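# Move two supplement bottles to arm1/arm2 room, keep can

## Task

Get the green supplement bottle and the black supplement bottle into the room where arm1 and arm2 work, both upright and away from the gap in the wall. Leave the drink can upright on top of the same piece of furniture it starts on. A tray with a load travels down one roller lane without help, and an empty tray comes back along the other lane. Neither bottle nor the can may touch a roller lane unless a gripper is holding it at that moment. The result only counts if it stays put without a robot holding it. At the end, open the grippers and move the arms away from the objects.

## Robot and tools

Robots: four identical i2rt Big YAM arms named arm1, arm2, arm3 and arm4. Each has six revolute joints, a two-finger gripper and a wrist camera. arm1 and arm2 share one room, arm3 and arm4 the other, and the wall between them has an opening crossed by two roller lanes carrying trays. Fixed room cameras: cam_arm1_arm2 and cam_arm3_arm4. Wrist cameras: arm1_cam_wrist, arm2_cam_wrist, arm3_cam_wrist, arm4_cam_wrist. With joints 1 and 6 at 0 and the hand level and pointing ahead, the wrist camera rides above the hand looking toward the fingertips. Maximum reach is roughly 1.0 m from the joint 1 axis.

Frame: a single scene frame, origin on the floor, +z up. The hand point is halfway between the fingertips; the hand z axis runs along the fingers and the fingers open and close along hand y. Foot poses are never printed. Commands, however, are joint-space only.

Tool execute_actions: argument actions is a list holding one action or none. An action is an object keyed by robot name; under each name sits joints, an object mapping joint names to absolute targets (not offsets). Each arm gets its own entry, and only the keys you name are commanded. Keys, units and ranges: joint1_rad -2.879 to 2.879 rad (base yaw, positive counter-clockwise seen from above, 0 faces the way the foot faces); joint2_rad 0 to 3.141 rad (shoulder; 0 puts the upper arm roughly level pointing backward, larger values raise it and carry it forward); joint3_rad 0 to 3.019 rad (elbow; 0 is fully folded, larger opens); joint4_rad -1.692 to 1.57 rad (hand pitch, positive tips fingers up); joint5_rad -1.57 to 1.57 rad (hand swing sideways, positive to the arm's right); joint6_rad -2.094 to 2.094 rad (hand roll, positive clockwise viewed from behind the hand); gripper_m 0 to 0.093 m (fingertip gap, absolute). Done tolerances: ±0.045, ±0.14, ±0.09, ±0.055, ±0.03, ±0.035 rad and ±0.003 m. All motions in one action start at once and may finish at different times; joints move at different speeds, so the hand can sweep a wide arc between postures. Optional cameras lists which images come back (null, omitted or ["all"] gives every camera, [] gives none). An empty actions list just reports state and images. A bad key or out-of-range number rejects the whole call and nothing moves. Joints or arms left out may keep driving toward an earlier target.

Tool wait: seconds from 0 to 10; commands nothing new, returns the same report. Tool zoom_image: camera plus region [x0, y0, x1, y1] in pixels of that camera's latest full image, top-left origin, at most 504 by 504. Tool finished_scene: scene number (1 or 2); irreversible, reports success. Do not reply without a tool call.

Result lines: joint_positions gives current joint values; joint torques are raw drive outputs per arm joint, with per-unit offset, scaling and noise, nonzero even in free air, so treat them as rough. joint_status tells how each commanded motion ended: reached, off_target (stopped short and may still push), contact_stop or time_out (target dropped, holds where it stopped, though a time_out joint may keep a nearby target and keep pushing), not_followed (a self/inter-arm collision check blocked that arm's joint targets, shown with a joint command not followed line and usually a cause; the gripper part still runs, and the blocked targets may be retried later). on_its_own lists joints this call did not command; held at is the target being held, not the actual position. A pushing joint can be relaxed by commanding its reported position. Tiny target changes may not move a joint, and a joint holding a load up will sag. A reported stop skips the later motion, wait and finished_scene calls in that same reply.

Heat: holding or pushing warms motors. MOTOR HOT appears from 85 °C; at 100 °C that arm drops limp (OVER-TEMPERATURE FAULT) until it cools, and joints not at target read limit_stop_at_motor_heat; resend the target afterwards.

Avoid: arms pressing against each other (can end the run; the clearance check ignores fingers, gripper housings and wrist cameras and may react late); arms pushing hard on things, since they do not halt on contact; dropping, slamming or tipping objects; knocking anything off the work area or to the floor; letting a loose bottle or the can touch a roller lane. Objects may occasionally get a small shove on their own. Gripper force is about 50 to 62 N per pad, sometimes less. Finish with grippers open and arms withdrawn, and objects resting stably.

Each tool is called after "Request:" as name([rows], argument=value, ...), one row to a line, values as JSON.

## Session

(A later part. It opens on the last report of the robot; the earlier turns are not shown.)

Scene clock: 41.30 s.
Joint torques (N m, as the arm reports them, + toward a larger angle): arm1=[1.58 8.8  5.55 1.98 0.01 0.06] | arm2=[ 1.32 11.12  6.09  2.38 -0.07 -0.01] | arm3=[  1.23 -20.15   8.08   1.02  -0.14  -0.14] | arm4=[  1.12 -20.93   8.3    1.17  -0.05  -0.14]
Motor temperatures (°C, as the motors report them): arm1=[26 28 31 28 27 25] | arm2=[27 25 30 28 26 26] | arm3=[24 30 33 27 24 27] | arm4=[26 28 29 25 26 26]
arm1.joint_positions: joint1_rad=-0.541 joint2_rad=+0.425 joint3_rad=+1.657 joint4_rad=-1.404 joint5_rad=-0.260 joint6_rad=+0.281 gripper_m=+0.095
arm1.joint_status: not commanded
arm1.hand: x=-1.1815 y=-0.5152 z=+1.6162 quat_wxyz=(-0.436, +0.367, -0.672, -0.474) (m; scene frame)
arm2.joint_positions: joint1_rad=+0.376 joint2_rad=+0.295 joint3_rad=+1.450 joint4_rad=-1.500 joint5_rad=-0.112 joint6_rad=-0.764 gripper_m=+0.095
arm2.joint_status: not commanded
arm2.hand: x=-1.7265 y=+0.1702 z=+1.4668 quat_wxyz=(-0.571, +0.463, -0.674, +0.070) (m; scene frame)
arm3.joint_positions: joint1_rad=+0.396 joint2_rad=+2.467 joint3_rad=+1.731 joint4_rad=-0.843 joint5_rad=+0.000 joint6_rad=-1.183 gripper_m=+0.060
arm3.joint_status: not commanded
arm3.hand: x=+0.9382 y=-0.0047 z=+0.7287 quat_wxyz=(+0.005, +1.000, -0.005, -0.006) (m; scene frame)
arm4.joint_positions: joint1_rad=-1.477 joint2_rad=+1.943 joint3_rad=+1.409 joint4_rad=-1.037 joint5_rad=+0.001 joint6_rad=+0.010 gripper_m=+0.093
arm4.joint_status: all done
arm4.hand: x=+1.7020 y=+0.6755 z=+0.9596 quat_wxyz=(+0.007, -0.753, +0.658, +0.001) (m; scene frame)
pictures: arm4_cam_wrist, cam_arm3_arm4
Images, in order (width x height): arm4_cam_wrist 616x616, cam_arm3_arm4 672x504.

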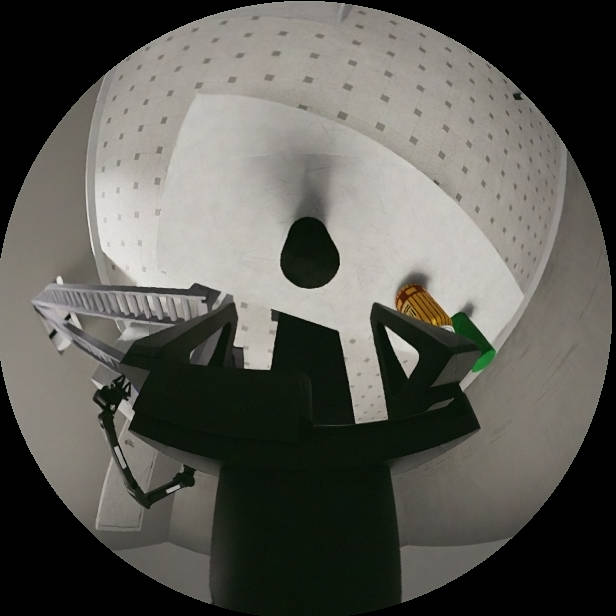

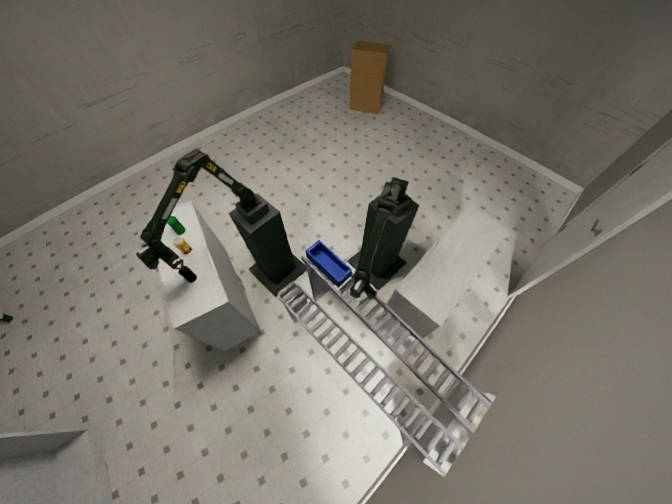

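Request:
execute_actions([
  {"arm4":{"joints":{"joint2_rad":2.125,"joint3_rad":1.372,"joint4_rad":-0.77}}},
], cameras=[])

Request:
execute_actions([
  {"arm4":{"joints":{"gripper_m":0.03}}},
], cameras=["arm4_cam_wrist"])

Request:
execute_actions([
  {"arm4":{"joints":{"joint2_rad":1.93,"joint3_rad":1.5,"joint4_rad":-1.1}}},
], cameras=[])

Request:
execute_actions([
  {"arm4":{"joints":{"joint1_rad":0.14,"joint6_rad":0.225}}},
], cameras=[])

Request:
execute_actions([
  {"arm4":{"joints":{"joint2_rad":2.22,"joint3_rad":1.735,"joint4_rad":-1.0}}},
], cameras=["arm4_cam_wrist","cam_arm3_arm4"])

Scene clock: 48.47 s.
Joint torques (N m, as the arm reports them, + toward a larger angle): arm1=[1.64 8.75 5.5  1.91 0.   0.05] | arm2=[ 2.05 11.09  6.06  2.58 -0.06  0.01] | arm3=[  1.59 -21.58   7.99   1.15  -0.08  -0.16] | arm4=[  1.35 -21.8    7.5    1.19  -0.05  -0.14]
Motor temperatures (°C, as the motors report them): arm1=[26 28 31 28 27 25] | arm2=[27 25 30 28 26 26] | arm3=[24 30 33 27 24 27] | arm4=[26 28 29 25 26 26]
arm1.joint_positions: joint1_rad=-0.541 joint2_rad=+0.425 joint3_rad=+1.657 joint4_rad=-1.404 joint5_rad=-0.260 joint6_rad=+0.281 gripper_m=+0.095
arm1.joint_status: not commanded
arm1.hand: x=-1.1815 y=-0.5152 z=+1.6162 quat_wxyz=(-0.436, +0.367, -0.672, -0.474) (m; scene frame)
arm2.joint_positions: joint1_rad=+0.376 joint2_rad=+0.295 joint3_rad=+1.450 joint4_rad=-1.500 joint5_rad=-0.112 joint6_rad=-0.764 gripper_m=+0.095
arm2.joint_status: not commanded
arm2.hand: x=-1.7265 y=+0.1702 z=+1.4668 quat_wxyz=(-0.571, +0.463, -0.674, +0.070) (m; scene frame)
arm3.joint_positions: joint1_rad=+0.396 joint2_rad=+2.467 joint3_rad=+1.731 joint4_rad=-0.843 joint5_rad=+0.000 joint6_rad=-1.183 gripper_m=+0.060
arm3.joint_status: not commanded
arm3.hand: x=+0.9382 y=-0.0047 z=+0.7287 quat_wxyz=(+0.005, +1.000, -0.005, -0.006) (m; scene frame)
arm4.joint_positions: joint1_rad=-1.477 joint2_rad=+2.146 joint3_rad=+1.355 joint4_rad=-0.782 joint5_rad=+0.001 joint6_rad=+0.010 gripper_m=+0.093
arm4.joint_status: all done
arm4.hand: x=+1.7028 y=+0.6785 z=+0.8356 quat_wxyz=(+0.007, -0.753, +0.658, +0.000) (m; scene frame)
pictures: none
No camera images: the call's "cameras" was empty. Leave "cameras" out to get every camera's image.

Scene clock: 49.13 s.
Joint torques (N m, as the arm reports them, + toward a larger angle): arm1=[1.75 8.92 5.51 1.96 0.02 0.04] | arm2=[ 1.74 10.73  6.04  2.35 -0.03  0.02] | arm3=[  1.   -21.23   8.     1.34  -0.15  -0.18] | arm4=[  1.33 -21.9    7.49   1.15  -0.05  -0.14]
Motor temperatures (°C, as the motors report them): arm1=[26 28 31 28 27 25] | arm2=[27 25 30 28 26 26] | arm3=[24 30 33 27 24 27] | arm4=[26 28 29 25 26 26]
arm1.joint_positions: joint1_rad=-0.541 joint2_rad=+0.425 joint3_rad=+1.657 joint4_rad=-1.404 joint5_rad=-0.260 joint6_rad=+0.281 gripper_m=+0.095
arm1.joint_status: not commanded
arm1.hand: x=-1.1815 y=-0.5152 z=+1.6162 quat_wxyz=(-0.436, +0.367, -0.672, -0.474) (m; scene frame)
arm2.joint_positions: joint1_rad=+0.376 joint2_rad=+0.295 joint3_rad=+1.450 joint4_rad=-1.500 joint5_rad=-0.112 joint6_rad=-0.764 gripper_m=+0.095
arm2.joint_status: not commanded
arm2.hand: x=-1.7265 y=+0.1702 z=+1.4668 quat_wxyz=(-0.571, +0.463, -0.674, +0.070) (m; scene frame)
arm3.joint_positions: joint1_rad=+0.396 joint2_rad=+2.467 joint3_rad=+1.731 joint4_rad=-0.843 joint5_rad=+0.000 joint6_rad=-1.183 gripper_m=+0.060
arm3.joint_status: not commanded
arm3.hand: x=+0.9382 y=-0.0047 z=+0.7287 quat_wxyz=(+0.005, +1.000, -0.005, -0.006) (m; scene frame)
arm4.joint_positions: joint1_rad=-1.477 joint2_rad=+2.146 joint3_rad=+1.355 joint4_rad=-0.782 joint5_rad=+0.001 joint6_rad=+0.010 gripper_m=+0.058
arm4.joint_status: gripper_m off_target (ended at +0.058, target +0.030)
arm4.hand: x=+1.7027 y=+0.6787 z=+0.8356 quat_wxyz=(+0.007, -0.753, +0.658, +0.000) (m; scene frame)
pictures: arm4_cam_wrist
Images, in order (width x height): arm4_cam_wrist 616x616.

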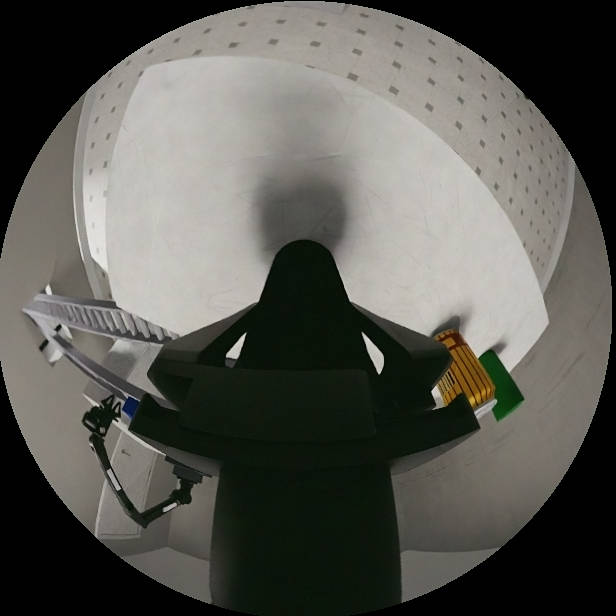

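Scene clock: 50.47 s.
Joint torques (N m, as the arm reports them, + toward a larger angle): arm1=[1.77 8.9  5.49 1.95 0.02 0.05] | arm2=[ 1.43 10.84  6.06  2.51 -0.07  0.01] | arm3=[  1.24 -20.81   8.04   0.93  -0.16  -0.21] | arm4=[  1.39 -21.11   9.95   0.28  -0.05  -0.14]
Motor temperatures (°C, as the motors report them): arm1=[26 28 31 28 27 25] | arm2=[27 25 30 28 26 26] | arm3=[24 30 33 27 24 27] | arm4=[26 28 29 25 26 26]
arm1.joint_positions: joint1_rad=-0.541 joint2_rad=+0.425 joint3_rad=+1.657 joint4_rad=-1.404 joint5_rad=-0.260 joint6_rad=+0.281 gripper_m=+0.095
arm1.joint_status: not commanded
arm1.hand: x=-1.1815 y=-0.5152 z=+1.6162 quat_wxyz=(-0.436, +0.367, -0.672, -0.474) (m; scene frame)
arm2.joint_positions: joint1_rad=+0.376 joint2_rad=+0.295 joint3_rad=+1.450 joint4_rad=-1.500 joint5_rad=-0.112 joint6_rad=-0.764 gripper_m=+0.095
arm2.joint_status: not commanded
arm2.hand: x=-1.7265 y=+0.1702 z=+1.4668 quat_wxyz=(-0.571, +0.463, -0.674, +0.070) (m; scene frame)
arm3.joint_positions: joint1_rad=+0.396 joint2_rad=+2.467 joint3_rad=+1.731 joint4_rad=-0.843 joint5_rad=+0.000 joint6_rad=-1.183 gripper_m=+0.060
arm3.joint_status: not commanded
arm3.hand: x=+0.9382 y=-0.0047 z=+0.7287 quat_wxyz=(+0.005, +1.000, -0.005, -0.006) (m; scene frame)
arm4.joint_positions: joint1_rad=-1.477 joint2_rad=+1.948 joint3_rad=+1.470 joint4_rad=-1.091 joint5_rad=+0.001 joint6_rad=+0.010 gripper_m=+0.058
arm4.joint_status: all done
arm4.hand: x=+1.7001 y=+0.6875 z=+0.9776 quat_wxyz=(+0.008, -0.753, +0.658, +0.001) (m; scene frame)
pictures: none
No camera images: the call's "cameras" was empty. Leave "cameras" out to get every camera's image.

Scene clock: 52.33 s.
Joint torques (N m, as the arm reports them, + toward a larger angle): arm1=[ 1.68  8.78  5.56  1.96 -0.01  0.06] | arm2=[ 1.71 10.93  5.96  2.51 -0.07 -0.01] | arm3=[  1.42 -22.03   7.94   1.25  -0.22  -0.19] | arm4=[  0.28 -21.07   9.78   0.28   0.11   0.1 ]
Motor temperatures (°C, as the motors report them): arm1=[26 28 31 28 27 25] | arm2=[27 25 30 28 26 26] | arm3=[24 30 33 27 24 27] | arm4=[26 28 30 25 26 26]
arm1.joint_positions: joint1_rad=-0.541 joint2_rad=+0.425 joint3_rad=+1.657 joint4_rad=-1.404 joint5_rad=-0.260 joint6_rad=+0.281 gripper_m=+0.095
arm1.joint_status: not commanded
arm1.hand: x=-1.1815 y=-0.5152 z=+1.6162 quat_wxyz=(-0.436, +0.367, -0.672, -0.474) (m; scene frame)
arm2.joint_positions: joint1_rad=+0.376 joint2_rad=+0.295 joint3_rad=+1.450 joint4_rad=-1.500 joint5_rad=-0.112 joint6_rad=-0.764 gripper_m=+0.095
arm2.joint_status: not commanded
arm2.hand: x=-1.7265 y=+0.1702 z=+1.4668 quat_wxyz=(-0.571, +0.463, -0.674, +0.070) (m; scene frame)
arm3.joint_positions: joint1_rad=+0.396 joint2_rad=+2.467 joint3_rad=+1.731 joint4_rad=-0.843 joint5_rad=+0.000 joint6_rad=-1.183 gripper_m=+0.060
arm3.joint_status: not commanded
arm3.hand: x=+0.9382 y=-0.0047 z=+0.7287 quat_wxyz=(+0.005, +1.000, -0.005, -0.006) (m; scene frame)
arm4.joint_positions: joint1_rad=+0.150 joint2_rad=+1.948 joint3_rad=+1.470 joint4_rad=-1.091 joint5_rad=-0.002 joint6_rad=+0.213 gripper_m=+0.058
arm4.joint_status: all done
arm4.hand: x=+1.2289 y=+0.0169 z=+0.9657 quat_wxyz=(+0.005, -1.000, +0.006, -0.003) (m; scene frame)
pictures: none
No camera images: the call's "cameras" was empty. Leave "cameras" out to get every camera's image.

Scene clock: 53.60 s.
Joint torques (N m, as the arm reports them, + toward a larger angle): arm1=[1.6  8.88 5.5  1.98 0.02 0.05] | arm2=[ 1.24 10.81  6.15  2.33 -0.04 -0.04] | arm3=[  0.7  -21.66   7.79   0.96  -0.14  -0.18] | arm4=[ -0.17 -26.42  10.8    0.73   0.12   0.1 ]
Motor temperatures (°C, as the motors report them): arm1=[26 28 31 28 27 25] | arm2=[27 25 30 28 26 26] | arm3=[24 30 33 27 24 27] | arm4=[26 28 30 25 26 26]
arm1.joint_positions: joint1_rad=-0.541 joint2_rad=+0.425 joint3_rad=+1.657 joint4_rad=-1.404 joint5_rad=-0.260 joint6_rad=+0.281 gripper_m=+0.095
arm1.joint_status: not commanded
arm1.hand: x=-1.1815 y=-0.5152 z=+1.6162 quat_wxyz=(-0.436, +0.367, -0.672, -0.474) (m; scene frame)
arm2.joint_positions: joint1_rad=+0.376 joint2_rad=+0.295 joint3_rad=+1.450 joint4_rad=-1.500 joint5_rad=-0.112 joint6_rad=-0.764 gripper_m=+0.095
arm2.joint_status: not commanded
arm2.hand: x=-1.7265 y=+0.1702 z=+1.4668 quat_wxyz=(-0.571, +0.463, -0.674, +0.070) (m; scene frame)
arm3.joint_positions: joint1_rad=+0.396 joint2_rad=+2.467 joint3_rad=+1.731 joint4_rad=-0.843 joint5_rad=+0.000 joint6_rad=-1.183 gripper_m=+0.060
arm3.joint_status: not commanded
arm3.hand: x=+0.9382 y=-0.0047 z=+0.7287 quat_wxyz=(+0.005, +1.000, -0.005, -0.006) (m; scene frame)
arm4.joint_positions: joint1_rad=+0.150 joint2_rad=+2.258 joint3_rad=+1.685 joint4_rad=-1.002 joint5_rad=-0.002 joint6_rad=+0.213 gripper_m=+0.058
arm4.joint_status: all done
arm4.hand: x=+1.1608 y=+0.0042 z=+0.8562 quat_wxyz=(+0.006, -1.000, +0.006, -0.006) (m; scene frame)
pictures: arm4_cam_wrist, cam_arm3_arm4
Images, in order (width x height): arm4_cam_wrist 616x616, cam_arm3_arm4 672x504.

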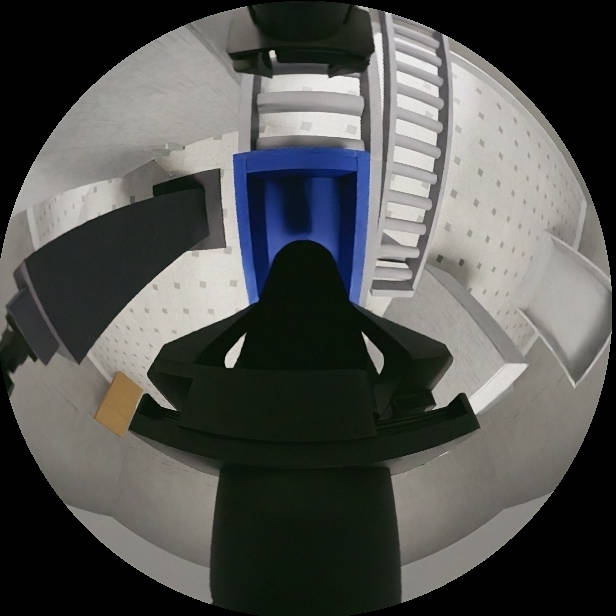

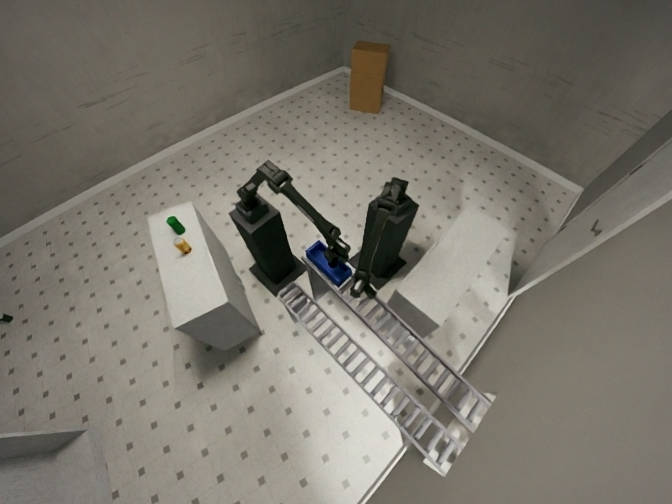

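Request:
execute_actions([
  {"arm4":{"joints":{"joint2_rad":2.405,"joint3_rad":1.83,"joint4_rad":-0.925}}},
], cameras=["arm4_cam_wrist"])

Scene clock: 57.30 s.
Joint torques (N m, as the arm reports them, + toward a larger angle): arm1=[1.84 8.91 5.54 1.91 0.01 0.04] | arm2=[ 1.23 11.19  6.1   2.33 -0.04  0.02] | arm3=[  1.7  -21.77   8.01   0.98  -0.16  -0.19] | arm4=[ -0.19 -28.37   9.15   0.76   0.11   0.1 ]
Motor temperatures (°C, as the motors report them): arm1=[26 28 31 28 27 25] | arm2=[27 25 30 28 26 26] | arm3=[24 30 33 27 24 27] | arm4=[26 28 30 25 26 26]
arm1.joint_positions: joint1_rad=-0.541 joint2_rad=+0.425 joint3_rad=+1.657 joint4_rad=-1.404 joint5_rad=-0.260 joint6_rad=+0.281 gripper_m=+0.095
arm1.joint_status: not commanded
arm1.hand: x=-1.1815 y=-0.5152 z=+1.6162 quat_wxyz=(-0.436, +0.367, -0.672, -0.474) (m; scene frame)
arm2.joint_positions: joint1_rad=+0.376 joint2_rad=+0.295 joint3_rad=+1.450 joint4_rad=-1.500 joint5_rad=-0.112 joint6_rad=-0.764 gripper_m=+0.095
arm2.joint_status: not commanded
arm2.hand: x=-1.7265 y=+0.1702 z=+1.4668 quat_wxyz=(-0.571, +0.463, -0.674, +0.070) (m; scene frame)
arm3.joint_positions: joint1_rad=+0.396 joint2_rad=+2.467 joint3_rad=+1.731 joint4_rad=-0.843 joint5_rad=+0.000 joint6_rad=-1.183 gripper_m=+0.060
arm3.joint_status: not commanded
arm3.hand: x=+0.9382 y=-0.0047 z=+0.7287 quat_wxyz=(+0.005, +1.000, -0.005, -0.006) (m; scene frame)
arm4.joint_positions: joint1_rad=+0.150 joint2_rad=+2.444 joint3_rad=+1.798 joint4_rad=-0.928 joint5_rad=-0.002 joint6_rad=+0.213 gripper_m=+0.058
arm4.joint_status: all done
arm4.hand: x=+1.1364 y=+0.0001 z=+0.7746 quat_wxyz=(+0.006, -1.000, +0.006, -0.006) (m; scene frame)
pictures: arm4_cam_wrist
Images, in order (width x height): arm4_cam_wrist 616x616.

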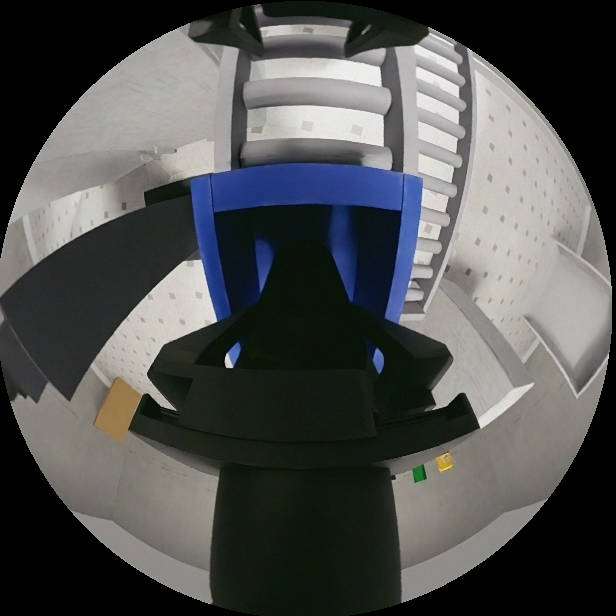

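Request:
execute_actions([
  {"arm4":{"joints":{"gripper_m":0.078}}},
], cameras=["arm4_cam_wrist"])

Request:
execute_actions([
  {"arm4":{"joints":{"joint2_rad":1.85,"joint3_rad":1.45,"joint4_rad":-1.14}}},
], cameras=["arm4_cam_wrist"])

Request:
execute_actions([
  {"arm4":{"joints":{"joint1_rad":-2.24,"joint6_rad":0,"gripper_m":0.093}}},
], cameras=["arm4_cam_wrist","cam_arm3_arm4"])

Scene clock: 63.77 s.
Joint torques (N m, as the arm reports them, + toward a larger angle): arm1=[ 1.76  8.97  5.57  1.93 -0.01  0.05] | arm2=[ 1.66 10.86  6.13  2.51 -0.09  0.04] | arm3=[  0.89 -20.85   8.26   0.82  -0.17  -0.19] | arm4=[ -0.07 -27.17   9.24   0.76   0.04   0.09]
Motor temperatures (°C, as the motors report them): arm1=[26 28 31 28 27 25] | arm2=[27 25 30 28 26 26] | arm3=[24 31 33 27 24 27] | arm4=[26 29 30 25 26 26]
arm1.joint_positions: joint1_rad=-0.541 joint2_rad=+0.425 joint3_rad=+1.657 joint4_rad=-1.404 joint5_rad=-0.260 joint6_rad=+0.281 gripper_m=+0.095
arm1.joint_status: not commanded
arm1.hand: x=-1.1815 y=-0.5152 z=+1.6162 quat_wxyz=(-0.436, +0.367, -0.672, -0.474) (m; scene frame)
arm2.joint_positions: joint1_rad=+0.376 joint2_rad=+0.295 joint3_rad=+1.450 joint4_rad=-1.500 joint5_rad=-0.112 joint6_rad=-0.764 gripper_m=+0.095
arm2.joint_status: not commanded
arm2.hand: x=-1.7265 y=+0.1702 z=+1.4668 quat_wxyz=(-0.571, +0.463, -0.674, +0.070) (m; scene frame)
arm3.joint_positions: joint1_rad=+0.396 joint2_rad=+2.467 joint3_rad=+1.731 joint4_rad=-0.843 joint5_rad=+0.000 joint6_rad=-1.183 gripper_m=+0.060
arm3.joint_status: not commanded
arm3.hand: x=+0.9382 y=-0.0047 z=+0.7287 quat_wxyz=(+0.005, +1.000, -0.005, -0.006) (m; scene frame)
arm4.joint_positions: joint1_rad=+0.149 joint2_rad=+2.433 joint3_rad=+1.798 joint4_rad=-0.928 joint5_rad=-0.001 joint6_rad=+0.214 gripper_m=+0.078
arm4.joint_status: all done
arm4.hand: x=+1.1332 y=-0.0001 z=+0.7817 quat_wxyz=(+0.005, -1.000, +0.006, +0.000) (m; scene frame)
pictures: arm4_cam_wrist
Images, in order (width x height): arm4_cam_wrist 616x616.

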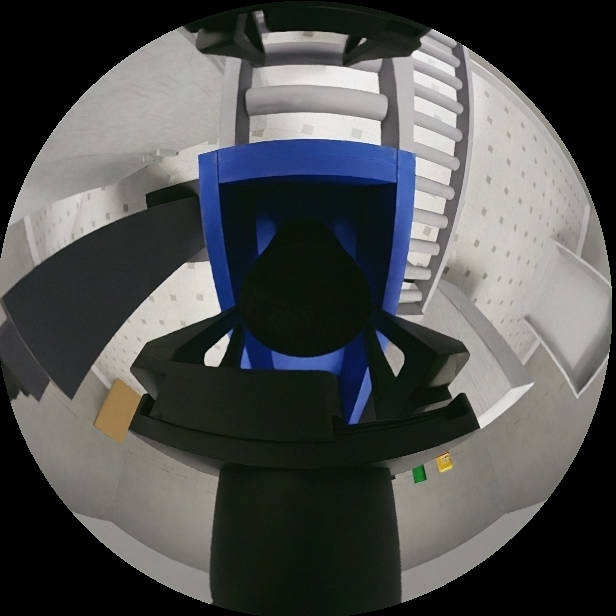

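Scene clock: 65.33 s.
Joint torques (N m, as the arm reports them, + toward a larger angle): arm1=[ 1.68  8.92  5.53  1.97 -0.01  0.05] | arm2=[ 0.47 11.14  6.14  2.53 -0.09  0.05] | arm3=[  1.21 -20.84   7.98   1.06  -0.14  -0.12] | arm4=[ -0.09 -18.67   8.1    0.37   0.03   0.09]
Motor temperatures (°C, as the motors report them): arm1=[26 28 31 28 27 25] | arm2=[27 25 30 28 26 26] | arm3=[24 31 33 27 24 27] | arm4=[26 29 30 25 26 26]
arm1.joint_positions: joint1_rad=-0.541 joint2_rad=+0.425 joint3_rad=+1.657 joint4_rad=-1.404 joint5_rad=-0.260 joint6_rad=+0.281 gripper_m=+0.095
arm1.joint_status: not commanded
arm1.hand: x=-1.1815 y=-0.5152 z=+1.6162 quat_wxyz=(-0.436, +0.367, -0.672, -0.474) (m; scene frame)
arm2.joint_positions: joint1_rad=+0.376 joint2_rad=+0.295 joint3_rad=+1.450 joint4_rad=-1.500 joint5_rad=-0.112 joint6_rad=-0.764 gripper_m=+0.095
arm2.joint_status: not commanded
arm2.hand: x=-1.7265 y=+0.1702 z=+1.4668 quat_wxyz=(-0.571, +0.463, -0.674, +0.070) (m; scene frame)
arm3.joint_positions: joint1_rad=+0.399 joint2_rad=+2.467 joint3_rad=+1.731 joint4_rad=-0.842 joint5_rad=-0.001 joint6_rad=-1.184 gripper_m=+0.060
arm3.joint_status: not commanded
arm3.hand: x=+0.9361 y=-0.0051 z=+0.7288 quat_wxyz=(+0.005, +1.000, -0.003, -0.006) (m; scene frame)
arm4.joint_positions: joint1_rad=+0.149 joint2_rad=+1.855 joint3_rad=+1.446 joint4_rad=-1.133 joint5_rad=-0.001 joint6_rad=+0.214 gripper_m=+0.078
arm4.joint_status: all done
arm4.hand: x=+1.2414 y=+0.0195 z=+1.0070 quat_wxyz=(+0.003, -1.000, +0.006, +0.010) (m; scene frame)
pictures: arm4_cam_wrist
Images, in order (width x height): arm4_cam_wrist 616x616.

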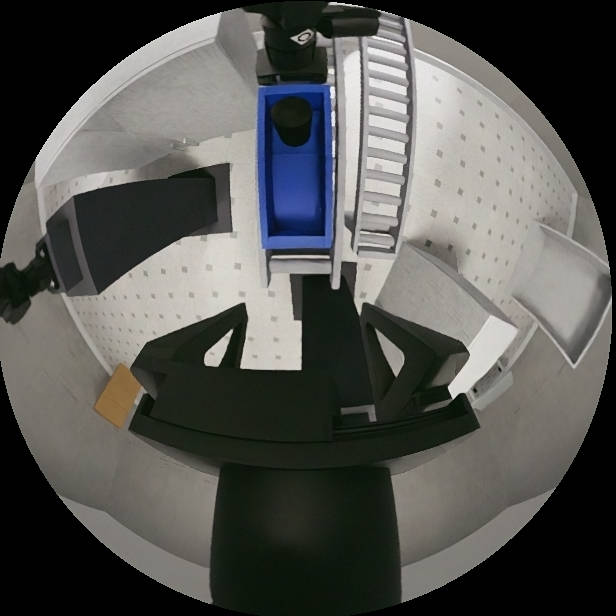

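Scene clock: 67.60 s.
Joint torques (N m, as the arm reports them, + toward a larger angle): arm1=[ 1.81  9.    5.55  1.83 -0.01  0.04] | arm2=[ 1.53 10.81  6.02  2.38  0.01  0.02] | arm3=[  0.67 -21.17   8.09   0.96  -0.06  -0.21] | arm4=[  1.95 -18.87   8.32   0.41  -0.06  -0.16]
Motor temperatures (°C, as the motors report them): arm1=[26 28 31 28 27 25] | arm2=[27 25 30 28 26 26] | arm3=[24 31 33 27 24 27] | arm4=[26 29 30 25 26 26]
arm1.joint_positions: joint1_rad=-0.541 joint2_rad=+0.425 joint3_rad=+1.657 joint4_rad=-1.404 joint5_rad=-0.260 joint6_rad=+0.281 gripper_m=+0.095
arm1.joint_status: not commanded
arm1.hand: x=-1.1815 y=-0.5152 z=+1.6162 quat_wxyz=(-0.436, +0.367, -0.672, -0.474) (m; scene frame)
arm2.joint_positions: joint1_rad=+0.376 joint2_rad=+0.295 joint3_rad=+1.450 joint4_rad=-1.500 joint5_rad=-0.112 joint6_rad=-0.764 gripper_m=+0.095
arm2.joint_status: not commanded
arm2.hand: x=-1.7265 y=+0.1702 z=+1.4668 quat_wxyz=(-0.571, +0.463, -0.674, +0.070) (m; scene frame)
arm3.joint_positions: joint1_rad=+0.399 joint2_rad=+2.467 joint3_rad=+1.731 joint4_rad=-0.842 joint5_rad=-0.001 joint6_rad=-1.184 gripper_m=+0.060
arm3.joint_status: not commanded
arm3.hand: x=+0.9361 y=-0.0051 z=+0.7288 quat_wxyz=(+0.005, +1.000, -0.003, -0.006) (m; scene frame)
arm4.joint_positions: joint1_rad=-2.251 joint2_rad=+1.857 joint3_rad=+1.446 joint4_rad=-1.133 joint5_rad=+0.001 joint6_rad=+0.012 gripper_m=+0.093
arm4.joint_status: all done
arm4.hand: x=+2.1050 y=+0.5741 z=+1.0195 quat_wxyz=(+0.018, -0.449, +0.893, +0.010) (m; scene frame)
pictures: arm4_cam_wrist, cam_arm3_arm4
Images, in order (width x height): arm4_cam_wrist 616x616, cam_arm3_arm4 672x504.

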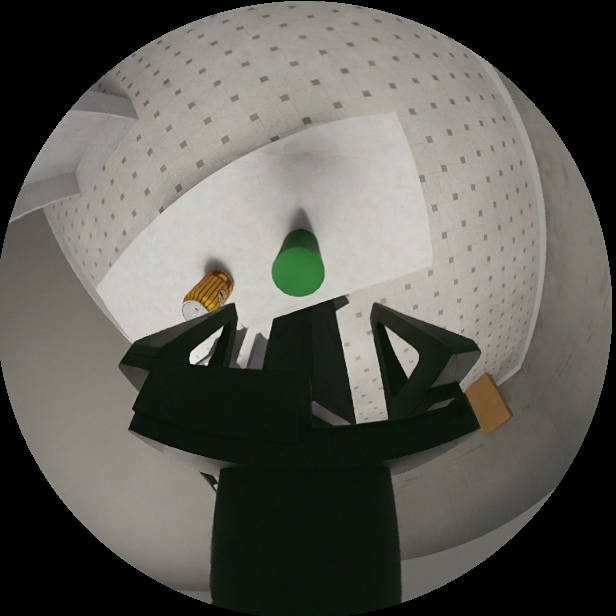

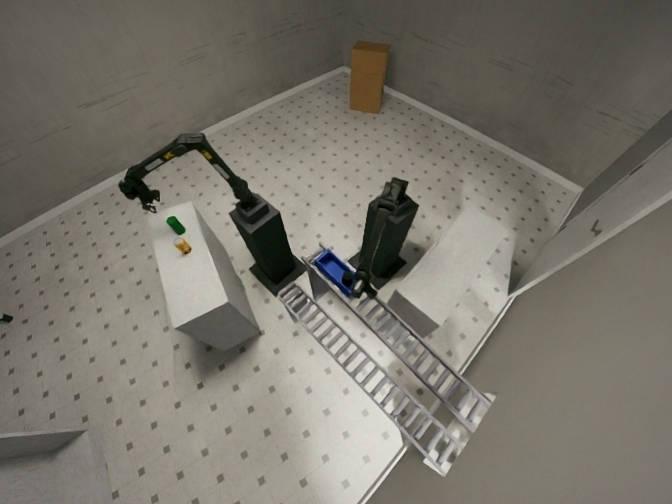

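Request:
execute_actions([
  {"arm4":{"joints":{"joint1_rad":-2.225,"joint2_rad":2.058,"joint3_rad":1.322,"joint4_rad":-0.79}}},
], cameras=["arm4_cam_wrist"])

Request:
execute_actions([
  {"arm4":{"joints":{"gripper_m":0.03}}},
], cameras=["arm4_cam_wrist"])

Scene clock: 74.77 s.
Joint torques (N m, as the arm reports them, + toward a larger angle): arm1=[1.85 9.   5.57 1.93 0.   0.04] | arm2=[ 1.51 10.77  6.13  2.45 -0.04  0.02] | arm3=[  1.74 -21.51   8.22   1.12  -0.09  -0.13] | arm4=[  1.8  -20.56   8.01   1.16  -0.06  -0.15]
Motor temperatures (°C, as the motors report them): arm1=[26 28 31 28 27 25] | arm2=[27 25 30 28 26 26] | arm3=[24 31 33 27 24 27] | arm4=[26 29 30 25 26 26]
arm1.joint_positions: joint1_rad=-0.541 joint2_rad=+0.425 joint3_rad=+1.657 joint4_rad=-1.404 joint5_rad=-0.260 joint6_rad=+0.281 gripper_m=+0.095
arm1.joint_status: not commanded
arm1.hand: x=-1.1815 y=-0.5152 z=+1.6162 quat_wxyz=(-0.436, +0.367, -0.672, -0.474) (m; scene frame)
arm2.joint_positions: joint1_rad=+0.376 joint2_rad=+0.295 joint3_rad=+1.450 joint4_rad=-1.500 joint5_rad=-0.112 joint6_rad=-0.764 gripper_m=+0.095
arm2.joint_status: not commanded
arm2.hand: x=-1.7265 y=+0.1702 z=+1.4668 quat_wxyz=(-0.571, +0.463, -0.674, +0.070) (m; scene frame)
arm3.joint_positions: joint1_rad=+0.399 joint2_rad=+2.467 joint3_rad=+1.731 joint4_rad=-0.842 joint5_rad=-0.001 joint6_rad=-1.184 gripper_m=+0.060
arm3.joint_status: not commanded
arm3.hand: x=+0.9361 y=-0.0051 z=+0.7288 quat_wxyz=(+0.005, +1.000, -0.003, -0.006) (m; scene frame)
arm4.joint_positions: joint1_rad=-2.234 joint2_rad=+2.071 joint3_rad=+1.301 joint4_rad=-0.801 joint5_rad=+0.001 joint6_rad=+0.011 gripper_m=+0.093
arm4.joint_status: all done
arm4.hand: x=+2.0910 y=+0.5702 z=+0.8615 quat_wxyz=(+0.006, -0.456, +0.890, +0.003) (m; scene frame)
pictures: arm4_cam_wrist
Images, in order (width x height): arm4_cam_wrist 616x616.

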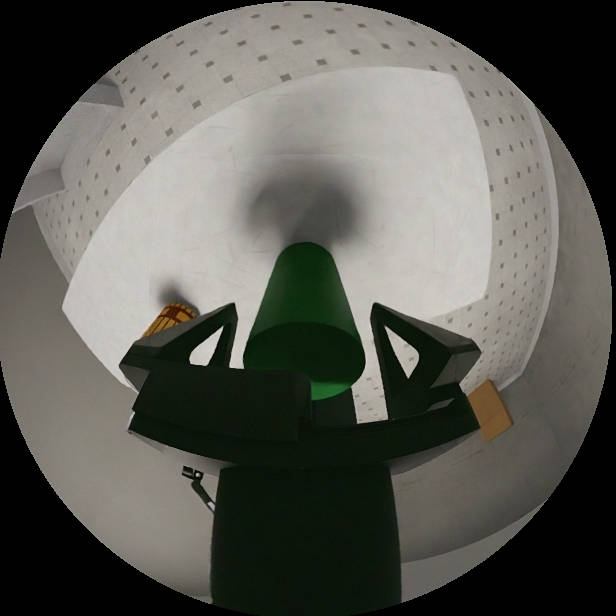

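Scene clock: 75.40 s.
Joint torques (N m, as the arm reports them, + toward a larger angle): arm1=[1.66 9.17 5.54 1.97 0.01 0.05] | arm2=[ 1.29 11.18  6.17  2.45 -0.05  0.  ] | arm3=[  0.36 -20.58   8.02   1.11  -0.15  -0.19] | arm4=[  1.79 -20.29   7.94   1.15  -0.06  -0.15]
Motor temperatures (°C, as the motors report them): arm1=[26 28 31 28 27 25] | arm2=[27 25 30 28 26 26] | arm3=[24 31 33 27 24 27] | arm4=[26 29 30 25 26 26]
arm1.joint_positions: joint1_rad=-0.541 joint2_rad=+0.425 joint3_rad=+1.657 joint4_rad=-1.404 joint5_rad=-0.260 joint6_rad=+0.281 gripper_m=+0.095
arm1.joint_status: not commanded
arm1.hand: x=-1.1815 y=-0.5152 z=+1.6162 quat_wxyz=(-0.436, +0.367, -0.672, -0.474) (m; scene frame)
arm2.joint_positions: joint1_rad=+0.376 joint2_rad=+0.295 joint3_rad=+1.450 joint4_rad=-1.500 joint5_rad=-0.112 joint6_rad=-0.764 gripper_m=+0.095
arm2.joint_status: not commanded
arm2.hand: x=-1.7265 y=+0.1702 z=+1.4668 quat_wxyz=(-0.571, +0.463, -0.674, +0.070) (m; scene frame)
arm3.joint_positions: joint1_rad=+0.399 joint2_rad=+2.467 joint3_rad=+1.731 joint4_rad=-0.842 joint5_rad=-0.001 joint6_rad=-1.184 gripper_m=+0.060
arm3.joint_status: not commanded
arm3.hand: x=+0.9361 y=-0.0051 z=+0.7288 quat_wxyz=(+0.005, +1.000, -0.003, -0.006) (m; scene frame)
arm4.joint_positions: joint1_rad=-2.234 joint2_rad=+2.071 joint3_rad=+1.301 joint4_rad=-0.801 joint5_rad=+0.001 joint6_rad=+0.011 gripper_m=+0.065
arm4.joint_status: gripper_m off_target (ended at +0.065, target +0.030)
arm4.hand: x=+2.0911 y=+0.5703 z=+0.8615 quat_wxyz=(+0.006, -0.457, +0.890, +0.003) (m; scene frame)
pictures: arm4_cam_wrist
Images, in order (width x height): arm4_cam_wrist 616x616.

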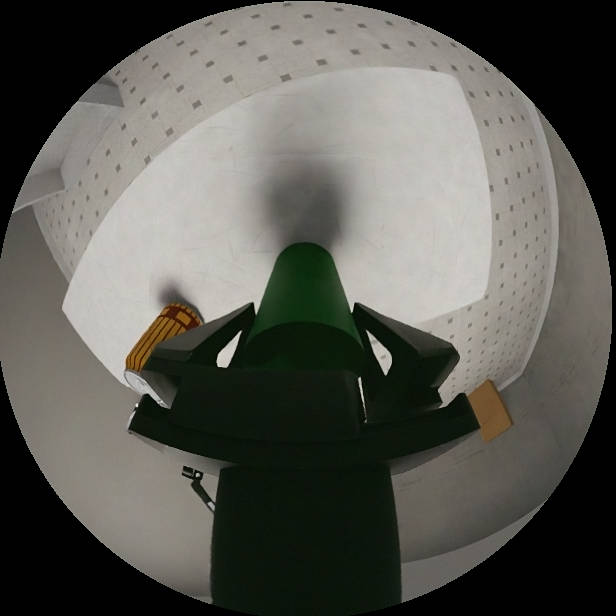

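Request:
execute_actions([
  {"arm4":{"joints":{"joint2_rad":1.82,"joint3_rad":1.51,"joint4_rad":-1.22}}},
], cameras=[])

Request:
execute_actions([
  {"arm4":{"joints":{"joint1_rad":0.135,"joint6_rad":0.22}}},
], cameras=[])

Request:
execute_actions([
  {"arm4":{"joints":{"joint2_rad":2.21,"joint3_rad":1.83,"joint4_rad":-1.1}}},
], cameras=["arm4_cam_wrist","cam_arm3_arm4"])

Scene clock: 80.73 s.
Joint torques (N m, as the arm reports them, + toward a larger angle): arm1=[ 1.88  9.13  5.53  1.97 -0.01  0.06] | arm2=[ 1.6  10.75  5.96  2.47 -0.07  0.03] | arm3=[  0.56 -21.42   8.14   0.88  -0.11  -0.19] | arm4=[  1.75 -20.48   9.99   0.27  -0.05  -0.15]
Motor temperatures (°C, as the motors report them): arm1=[26 28 31 28 27 25] | arm2=[27 25 30 28 26 26] | arm3=[24 31 33 27 24 27] | arm4=[26 29 30 25 26 26]
arm1.joint_positions: joint1_rad=-0.541 joint2_rad=+0.425 joint3_rad=+1.657 joint4_rad=-1.404 joint5_rad=-0.260 joint6_rad=+0.281 gripper_m=+0.095
arm1.joint_status: not commanded
arm1.hand: x=-1.1815 y=-0.5152 z=+1.6162 quat_wxyz=(-0.436, +0.367, -0.672, -0.474) (m; scene frame)
arm2.joint_positions: joint1_rad=+0.376 joint2_rad=+0.295 joint3_rad=+1.450 joint4_rad=-1.500 joint5_rad=-0.112 joint6_rad=-0.764 gripper_m=+0.095
arm2.joint_status: not commanded
arm2.hand: x=-1.7265 y=+0.1702 z=+1.4668 quat_wxyz=(-0.571, +0.463, -0.674, +0.070) (m; scene frame)
arm3.joint_positions: joint1_rad=+0.399 joint2_rad=+2.467 joint3_rad=+1.731 joint4_rad=-0.842 joint5_rad=-0.001 joint6_rad=-1.184 gripper_m=+0.060
arm3.joint_status: not commanded
arm3.hand: x=+0.9361 y=-0.0051 z=+0.7288 quat_wxyz=(+0.005, +1.000, -0.003, -0.006) (m; scene frame)
arm4.joint_positions: joint1_rad=-2.234 joint2_rad=+1.849 joint3_rad=+1.483 joint4_rad=-1.210 joint5_rad=+0.001 joint6_rad=+0.011 gripper_m=+0.065
arm4.joint_status: all done
arm4.hand: x=+2.0952 y=+0.5758 z=+1.0366 quat_wxyz=(+0.004, -0.457, +0.890, +0.002) (m; scene frame)
pictures: none
No camera images: the call's "cameras" was empty. Leave "cameras" out to get every camera's image.

Scene clock: 83.07 s.
Joint torques (N m, as the arm reports them, + toward a larger angle): arm1=[1.87 8.98 5.53 1.88 0.02 0.04] | arm2=[ 1.39 11.79  6.06  2.52 -0.08  0.02] | arm3=[  1.19 -21.3    7.84   0.93  -0.18  -0.16] | arm4=[ -0.24 -21.06   9.9    0.22   0.12   0.1 ]
Motor temperatures (°C, as the motors report them): arm1=[26 28 31 28 27 25] | arm2=[27 25 30 28 26 26] | arm3=[24 31 33 27 24 27] | arm4=[26 29 30 25 26 26]
arm1.joint_positions: joint1_rad=-0.541 joint2_rad=+0.425 joint3_rad=+1.657 joint4_rad=-1.404 joint5_rad=-0.260 joint6_rad=+0.281 gripper_m=+0.095
arm1.joint_status: not commanded
arm1.hand: x=-1.1815 y=-0.5152 z=+1.6162 quat_wxyz=(-0.436, +0.367, -0.672, -0.474) (m; scene frame)
arm2.joint_positions: joint1_rad=+0.376 joint2_rad=+0.295 joint3_rad=+1.450 joint4_rad=-1.500 joint5_rad=-0.112 joint6_rad=-0.764 gripper_m=+0.095
arm2.joint_status: not commanded
arm2.hand: x=-1.7265 y=+0.1702 z=+1.4668 quat_wxyz=(-0.571, +0.463, -0.674, +0.070) (m; scene frame)
arm3.joint_positions: joint1_rad=+0.399 joint2_rad=+2.467 joint3_rad=+1.731 joint4_rad=-0.842 joint5_rad=-0.001 joint6_rad=-1.184 gripper_m=+0.060
arm3.joint_status: not commanded
arm3.hand: x=+0.9361 y=-0.0051 z=+0.7288 quat_wxyz=(+0.005, +1.000, -0.003, -0.006) (m; scene frame)
arm4.joint_positions: joint1_rad=+0.146 joint2_rad=+1.849 joint3_rad=+1.483 joint4_rad=-1.210 joint5_rad=-0.002 joint6_rad=+0.209 gripper_m=+0.065
arm4.joint_status: all done
arm4.hand: x=+1.2451 y=+0.0217 z=+1.0233 quat_wxyz=(+0.006, -1.000, +0.005, -0.007) (m; scene frame)
pictures: none
No camera images: the call's "cameras" was empty. Leave "cameras" out to get every camera's image.

Scene clock: 84.53 s.
Joint torques (N m, as the arm reports them, + toward a larger angle): arm1=[ 1.57  9.08  5.59  1.97 -0.01  0.04] | arm2=[ 1.72 10.65  6.25  2.6  -0.05  0.02] | arm3=[  1.07 -21.37   8.15   0.86  -0.14  -0.07] | arm4=[ -0.32 -27.52  11.95   0.65   0.09   0.1 ]
Motor temperatures (°C, as the motors report them): arm1=[26 28 31 28 27 25] | arm2=[27 25 30 28 26 26] | arm3=[24 31 33 27 24 27] | arm4=[26 29 30 25 26 26]
arm1.joint_positions: joint1_rad=-0.541 joint2_rad=+0.425 joint3_rad=+1.657 joint4_rad=-1.404 joint5_rad=-0.260 joint6_rad=+0.281 gripper_m=+0.095
arm1.joint_status: not commanded
arm1.hand: x=-1.1815 y=-0.5152 z=+1.6162 quat_wxyz=(-0.436, +0.367, -0.672, -0.474) (m; scene frame)
arm2.joint_positions: joint1_rad=+0.376 joint2_rad=+0.295 joint3_rad=+1.450 joint4_rad=-1.500 joint5_rad=-0.112 joint6_rad=-0.764 gripper_m=+0.095
arm2.joint_status: not commanded
arm2.hand: x=-1.7265 y=+0.1702 z=+1.4668 quat_wxyz=(-0.571, +0.463, -0.674, +0.070) (m; scene frame)
arm3.joint_positions: joint1_rad=+0.399 joint2_rad=+2.467 joint3_rad=+1.731 joint4_rad=-0.842 joint5_rad=-0.001 joint6_rad=-1.184 gripper_m=+0.060
arm3.joint_status: not commanded
arm3.hand: x=+0.9361 y=-0.0051 z=+0.7288 quat_wxyz=(+0.005, +1.000, -0.003, -0.006) (m; scene frame)
arm4.joint_positions: joint1_rad=+0.146 joint2_rad=+2.252 joint3_rad=+1.767 joint4_rad=-1.101 joint5_rad=-0.002 joint6_rad=+0.209 gripper_m=+0.065
arm4.joint_status: all done
arm4.hand: x=+1.1470 y=+0.0036 z=+0.8874 quat_wxyz=(+0.007, -1.000, +0.006, -0.011) (m; scene frame)
pictures: arm4_cam_wrist, cam_arm3_arm4
Images, in order (width x height): arm4_cam_wrist 616x616, cam_arm3_arm4 672x504.

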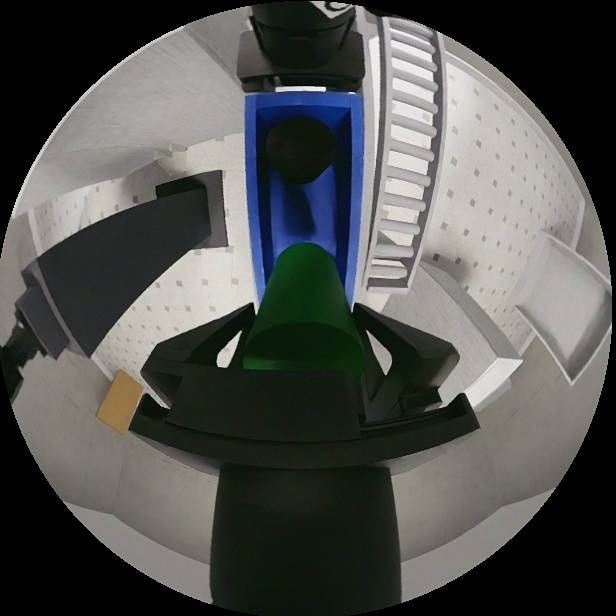

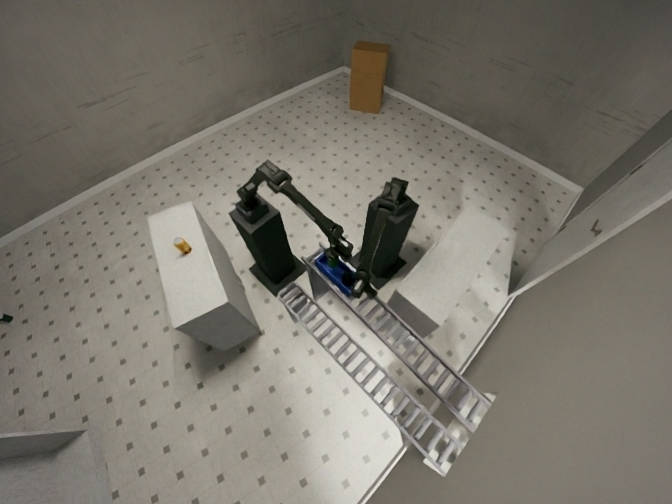

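Request:
execute_actions([
  {"arm4":{"joints":{"joint2_rad":2.375,"joint3_rad":1.83,"joint4_rad":-0.95}}},
], cameras=["arm4_cam_wrist"])

Scene clock: 87.37 s.
Joint torques (N m, as the arm reports them, + toward a larger angle): arm1=[1.87 9.17 5.57 1.93 0.   0.06] | arm2=[ 1.69 10.6   6.11  2.34 -0.07 -0.02] | arm3=[  1.43 -20.77   8.1    1.21  -0.12  -0.18] | arm4=[ -0.29 -27.35   9.92   1.06   0.05   0.09]
Motor temperatures (°C, as the motors report them): arm1=[26 28 31 28 27 25] | arm2=[27 25 30 28 26 26] | arm3=[24 31 33 27 24 27] | arm4=[26 29 30 25 26 26]
arm1.joint_positions: joint1_rad=-0.541 joint2_rad=+0.425 joint3_rad=+1.657 joint4_rad=-1.404 joint5_rad=-0.260 joint6_rad=+0.281 gripper_m=+0.095
arm1.joint_status: not commanded
arm1.hand: x=-1.1815 y=-0.5152 z=+1.6162 quat_wxyz=(-0.436, +0.367, -0.672, -0.474) (m; scene frame)
arm2.joint_positions: joint1_rad=+0.376 joint2_rad=+0.295 joint3_rad=+1.450 joint4_rad=-1.500 joint5_rad=-0.112 joint6_rad=-0.764 gripper_m=+0.095
arm2.joint_status: not commanded
arm2.hand: x=-1.7265 y=+0.1702 z=+1.4668 quat_wxyz=(-0.571, +0.463, -0.674, +0.070) (m; scene frame)
arm3.joint_positions: joint1_rad=+0.399 joint2_rad=+2.467 joint3_rad=+1.731 joint4_rad=-0.842 joint5_rad=-0.001 joint6_rad=-1.184 gripper_m=+0.060
arm3.joint_status: not commanded
arm3.hand: x=+0.9361 y=-0.0051 z=+0.7288 quat_wxyz=(+0.005, +1.000, -0.003, -0.006) (m; scene frame)
arm4.joint_positions: joint1_rad=+0.145 joint2_rad=+2.406 joint3_rad=+1.790 joint4_rad=-0.961 joint5_rad=-0.001 joint6_rad=+0.209 gripper_m=+0.065
arm4.joint_status: all done
arm4.hand: x=+1.1368 y=+0.0032 z=+0.7968 quat_wxyz=(+0.006, -1.000, +0.006, -0.007) (m; scene frame)
pictures: arm4_cam_wrist
Images, in order (width x height): arm4_cam_wrist 616x616.

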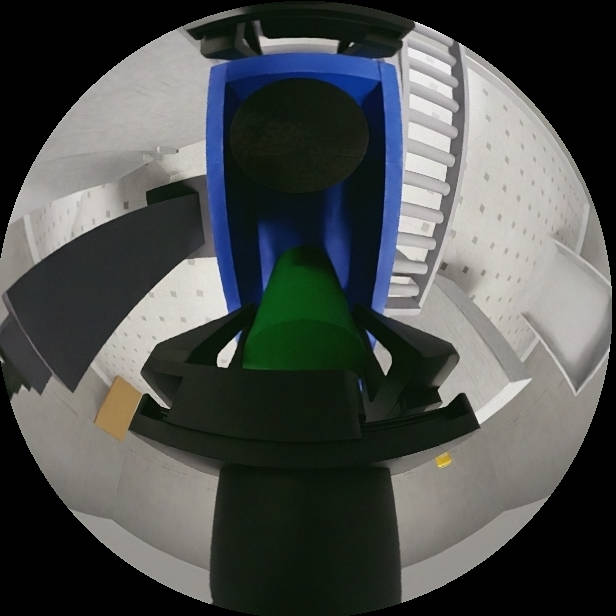

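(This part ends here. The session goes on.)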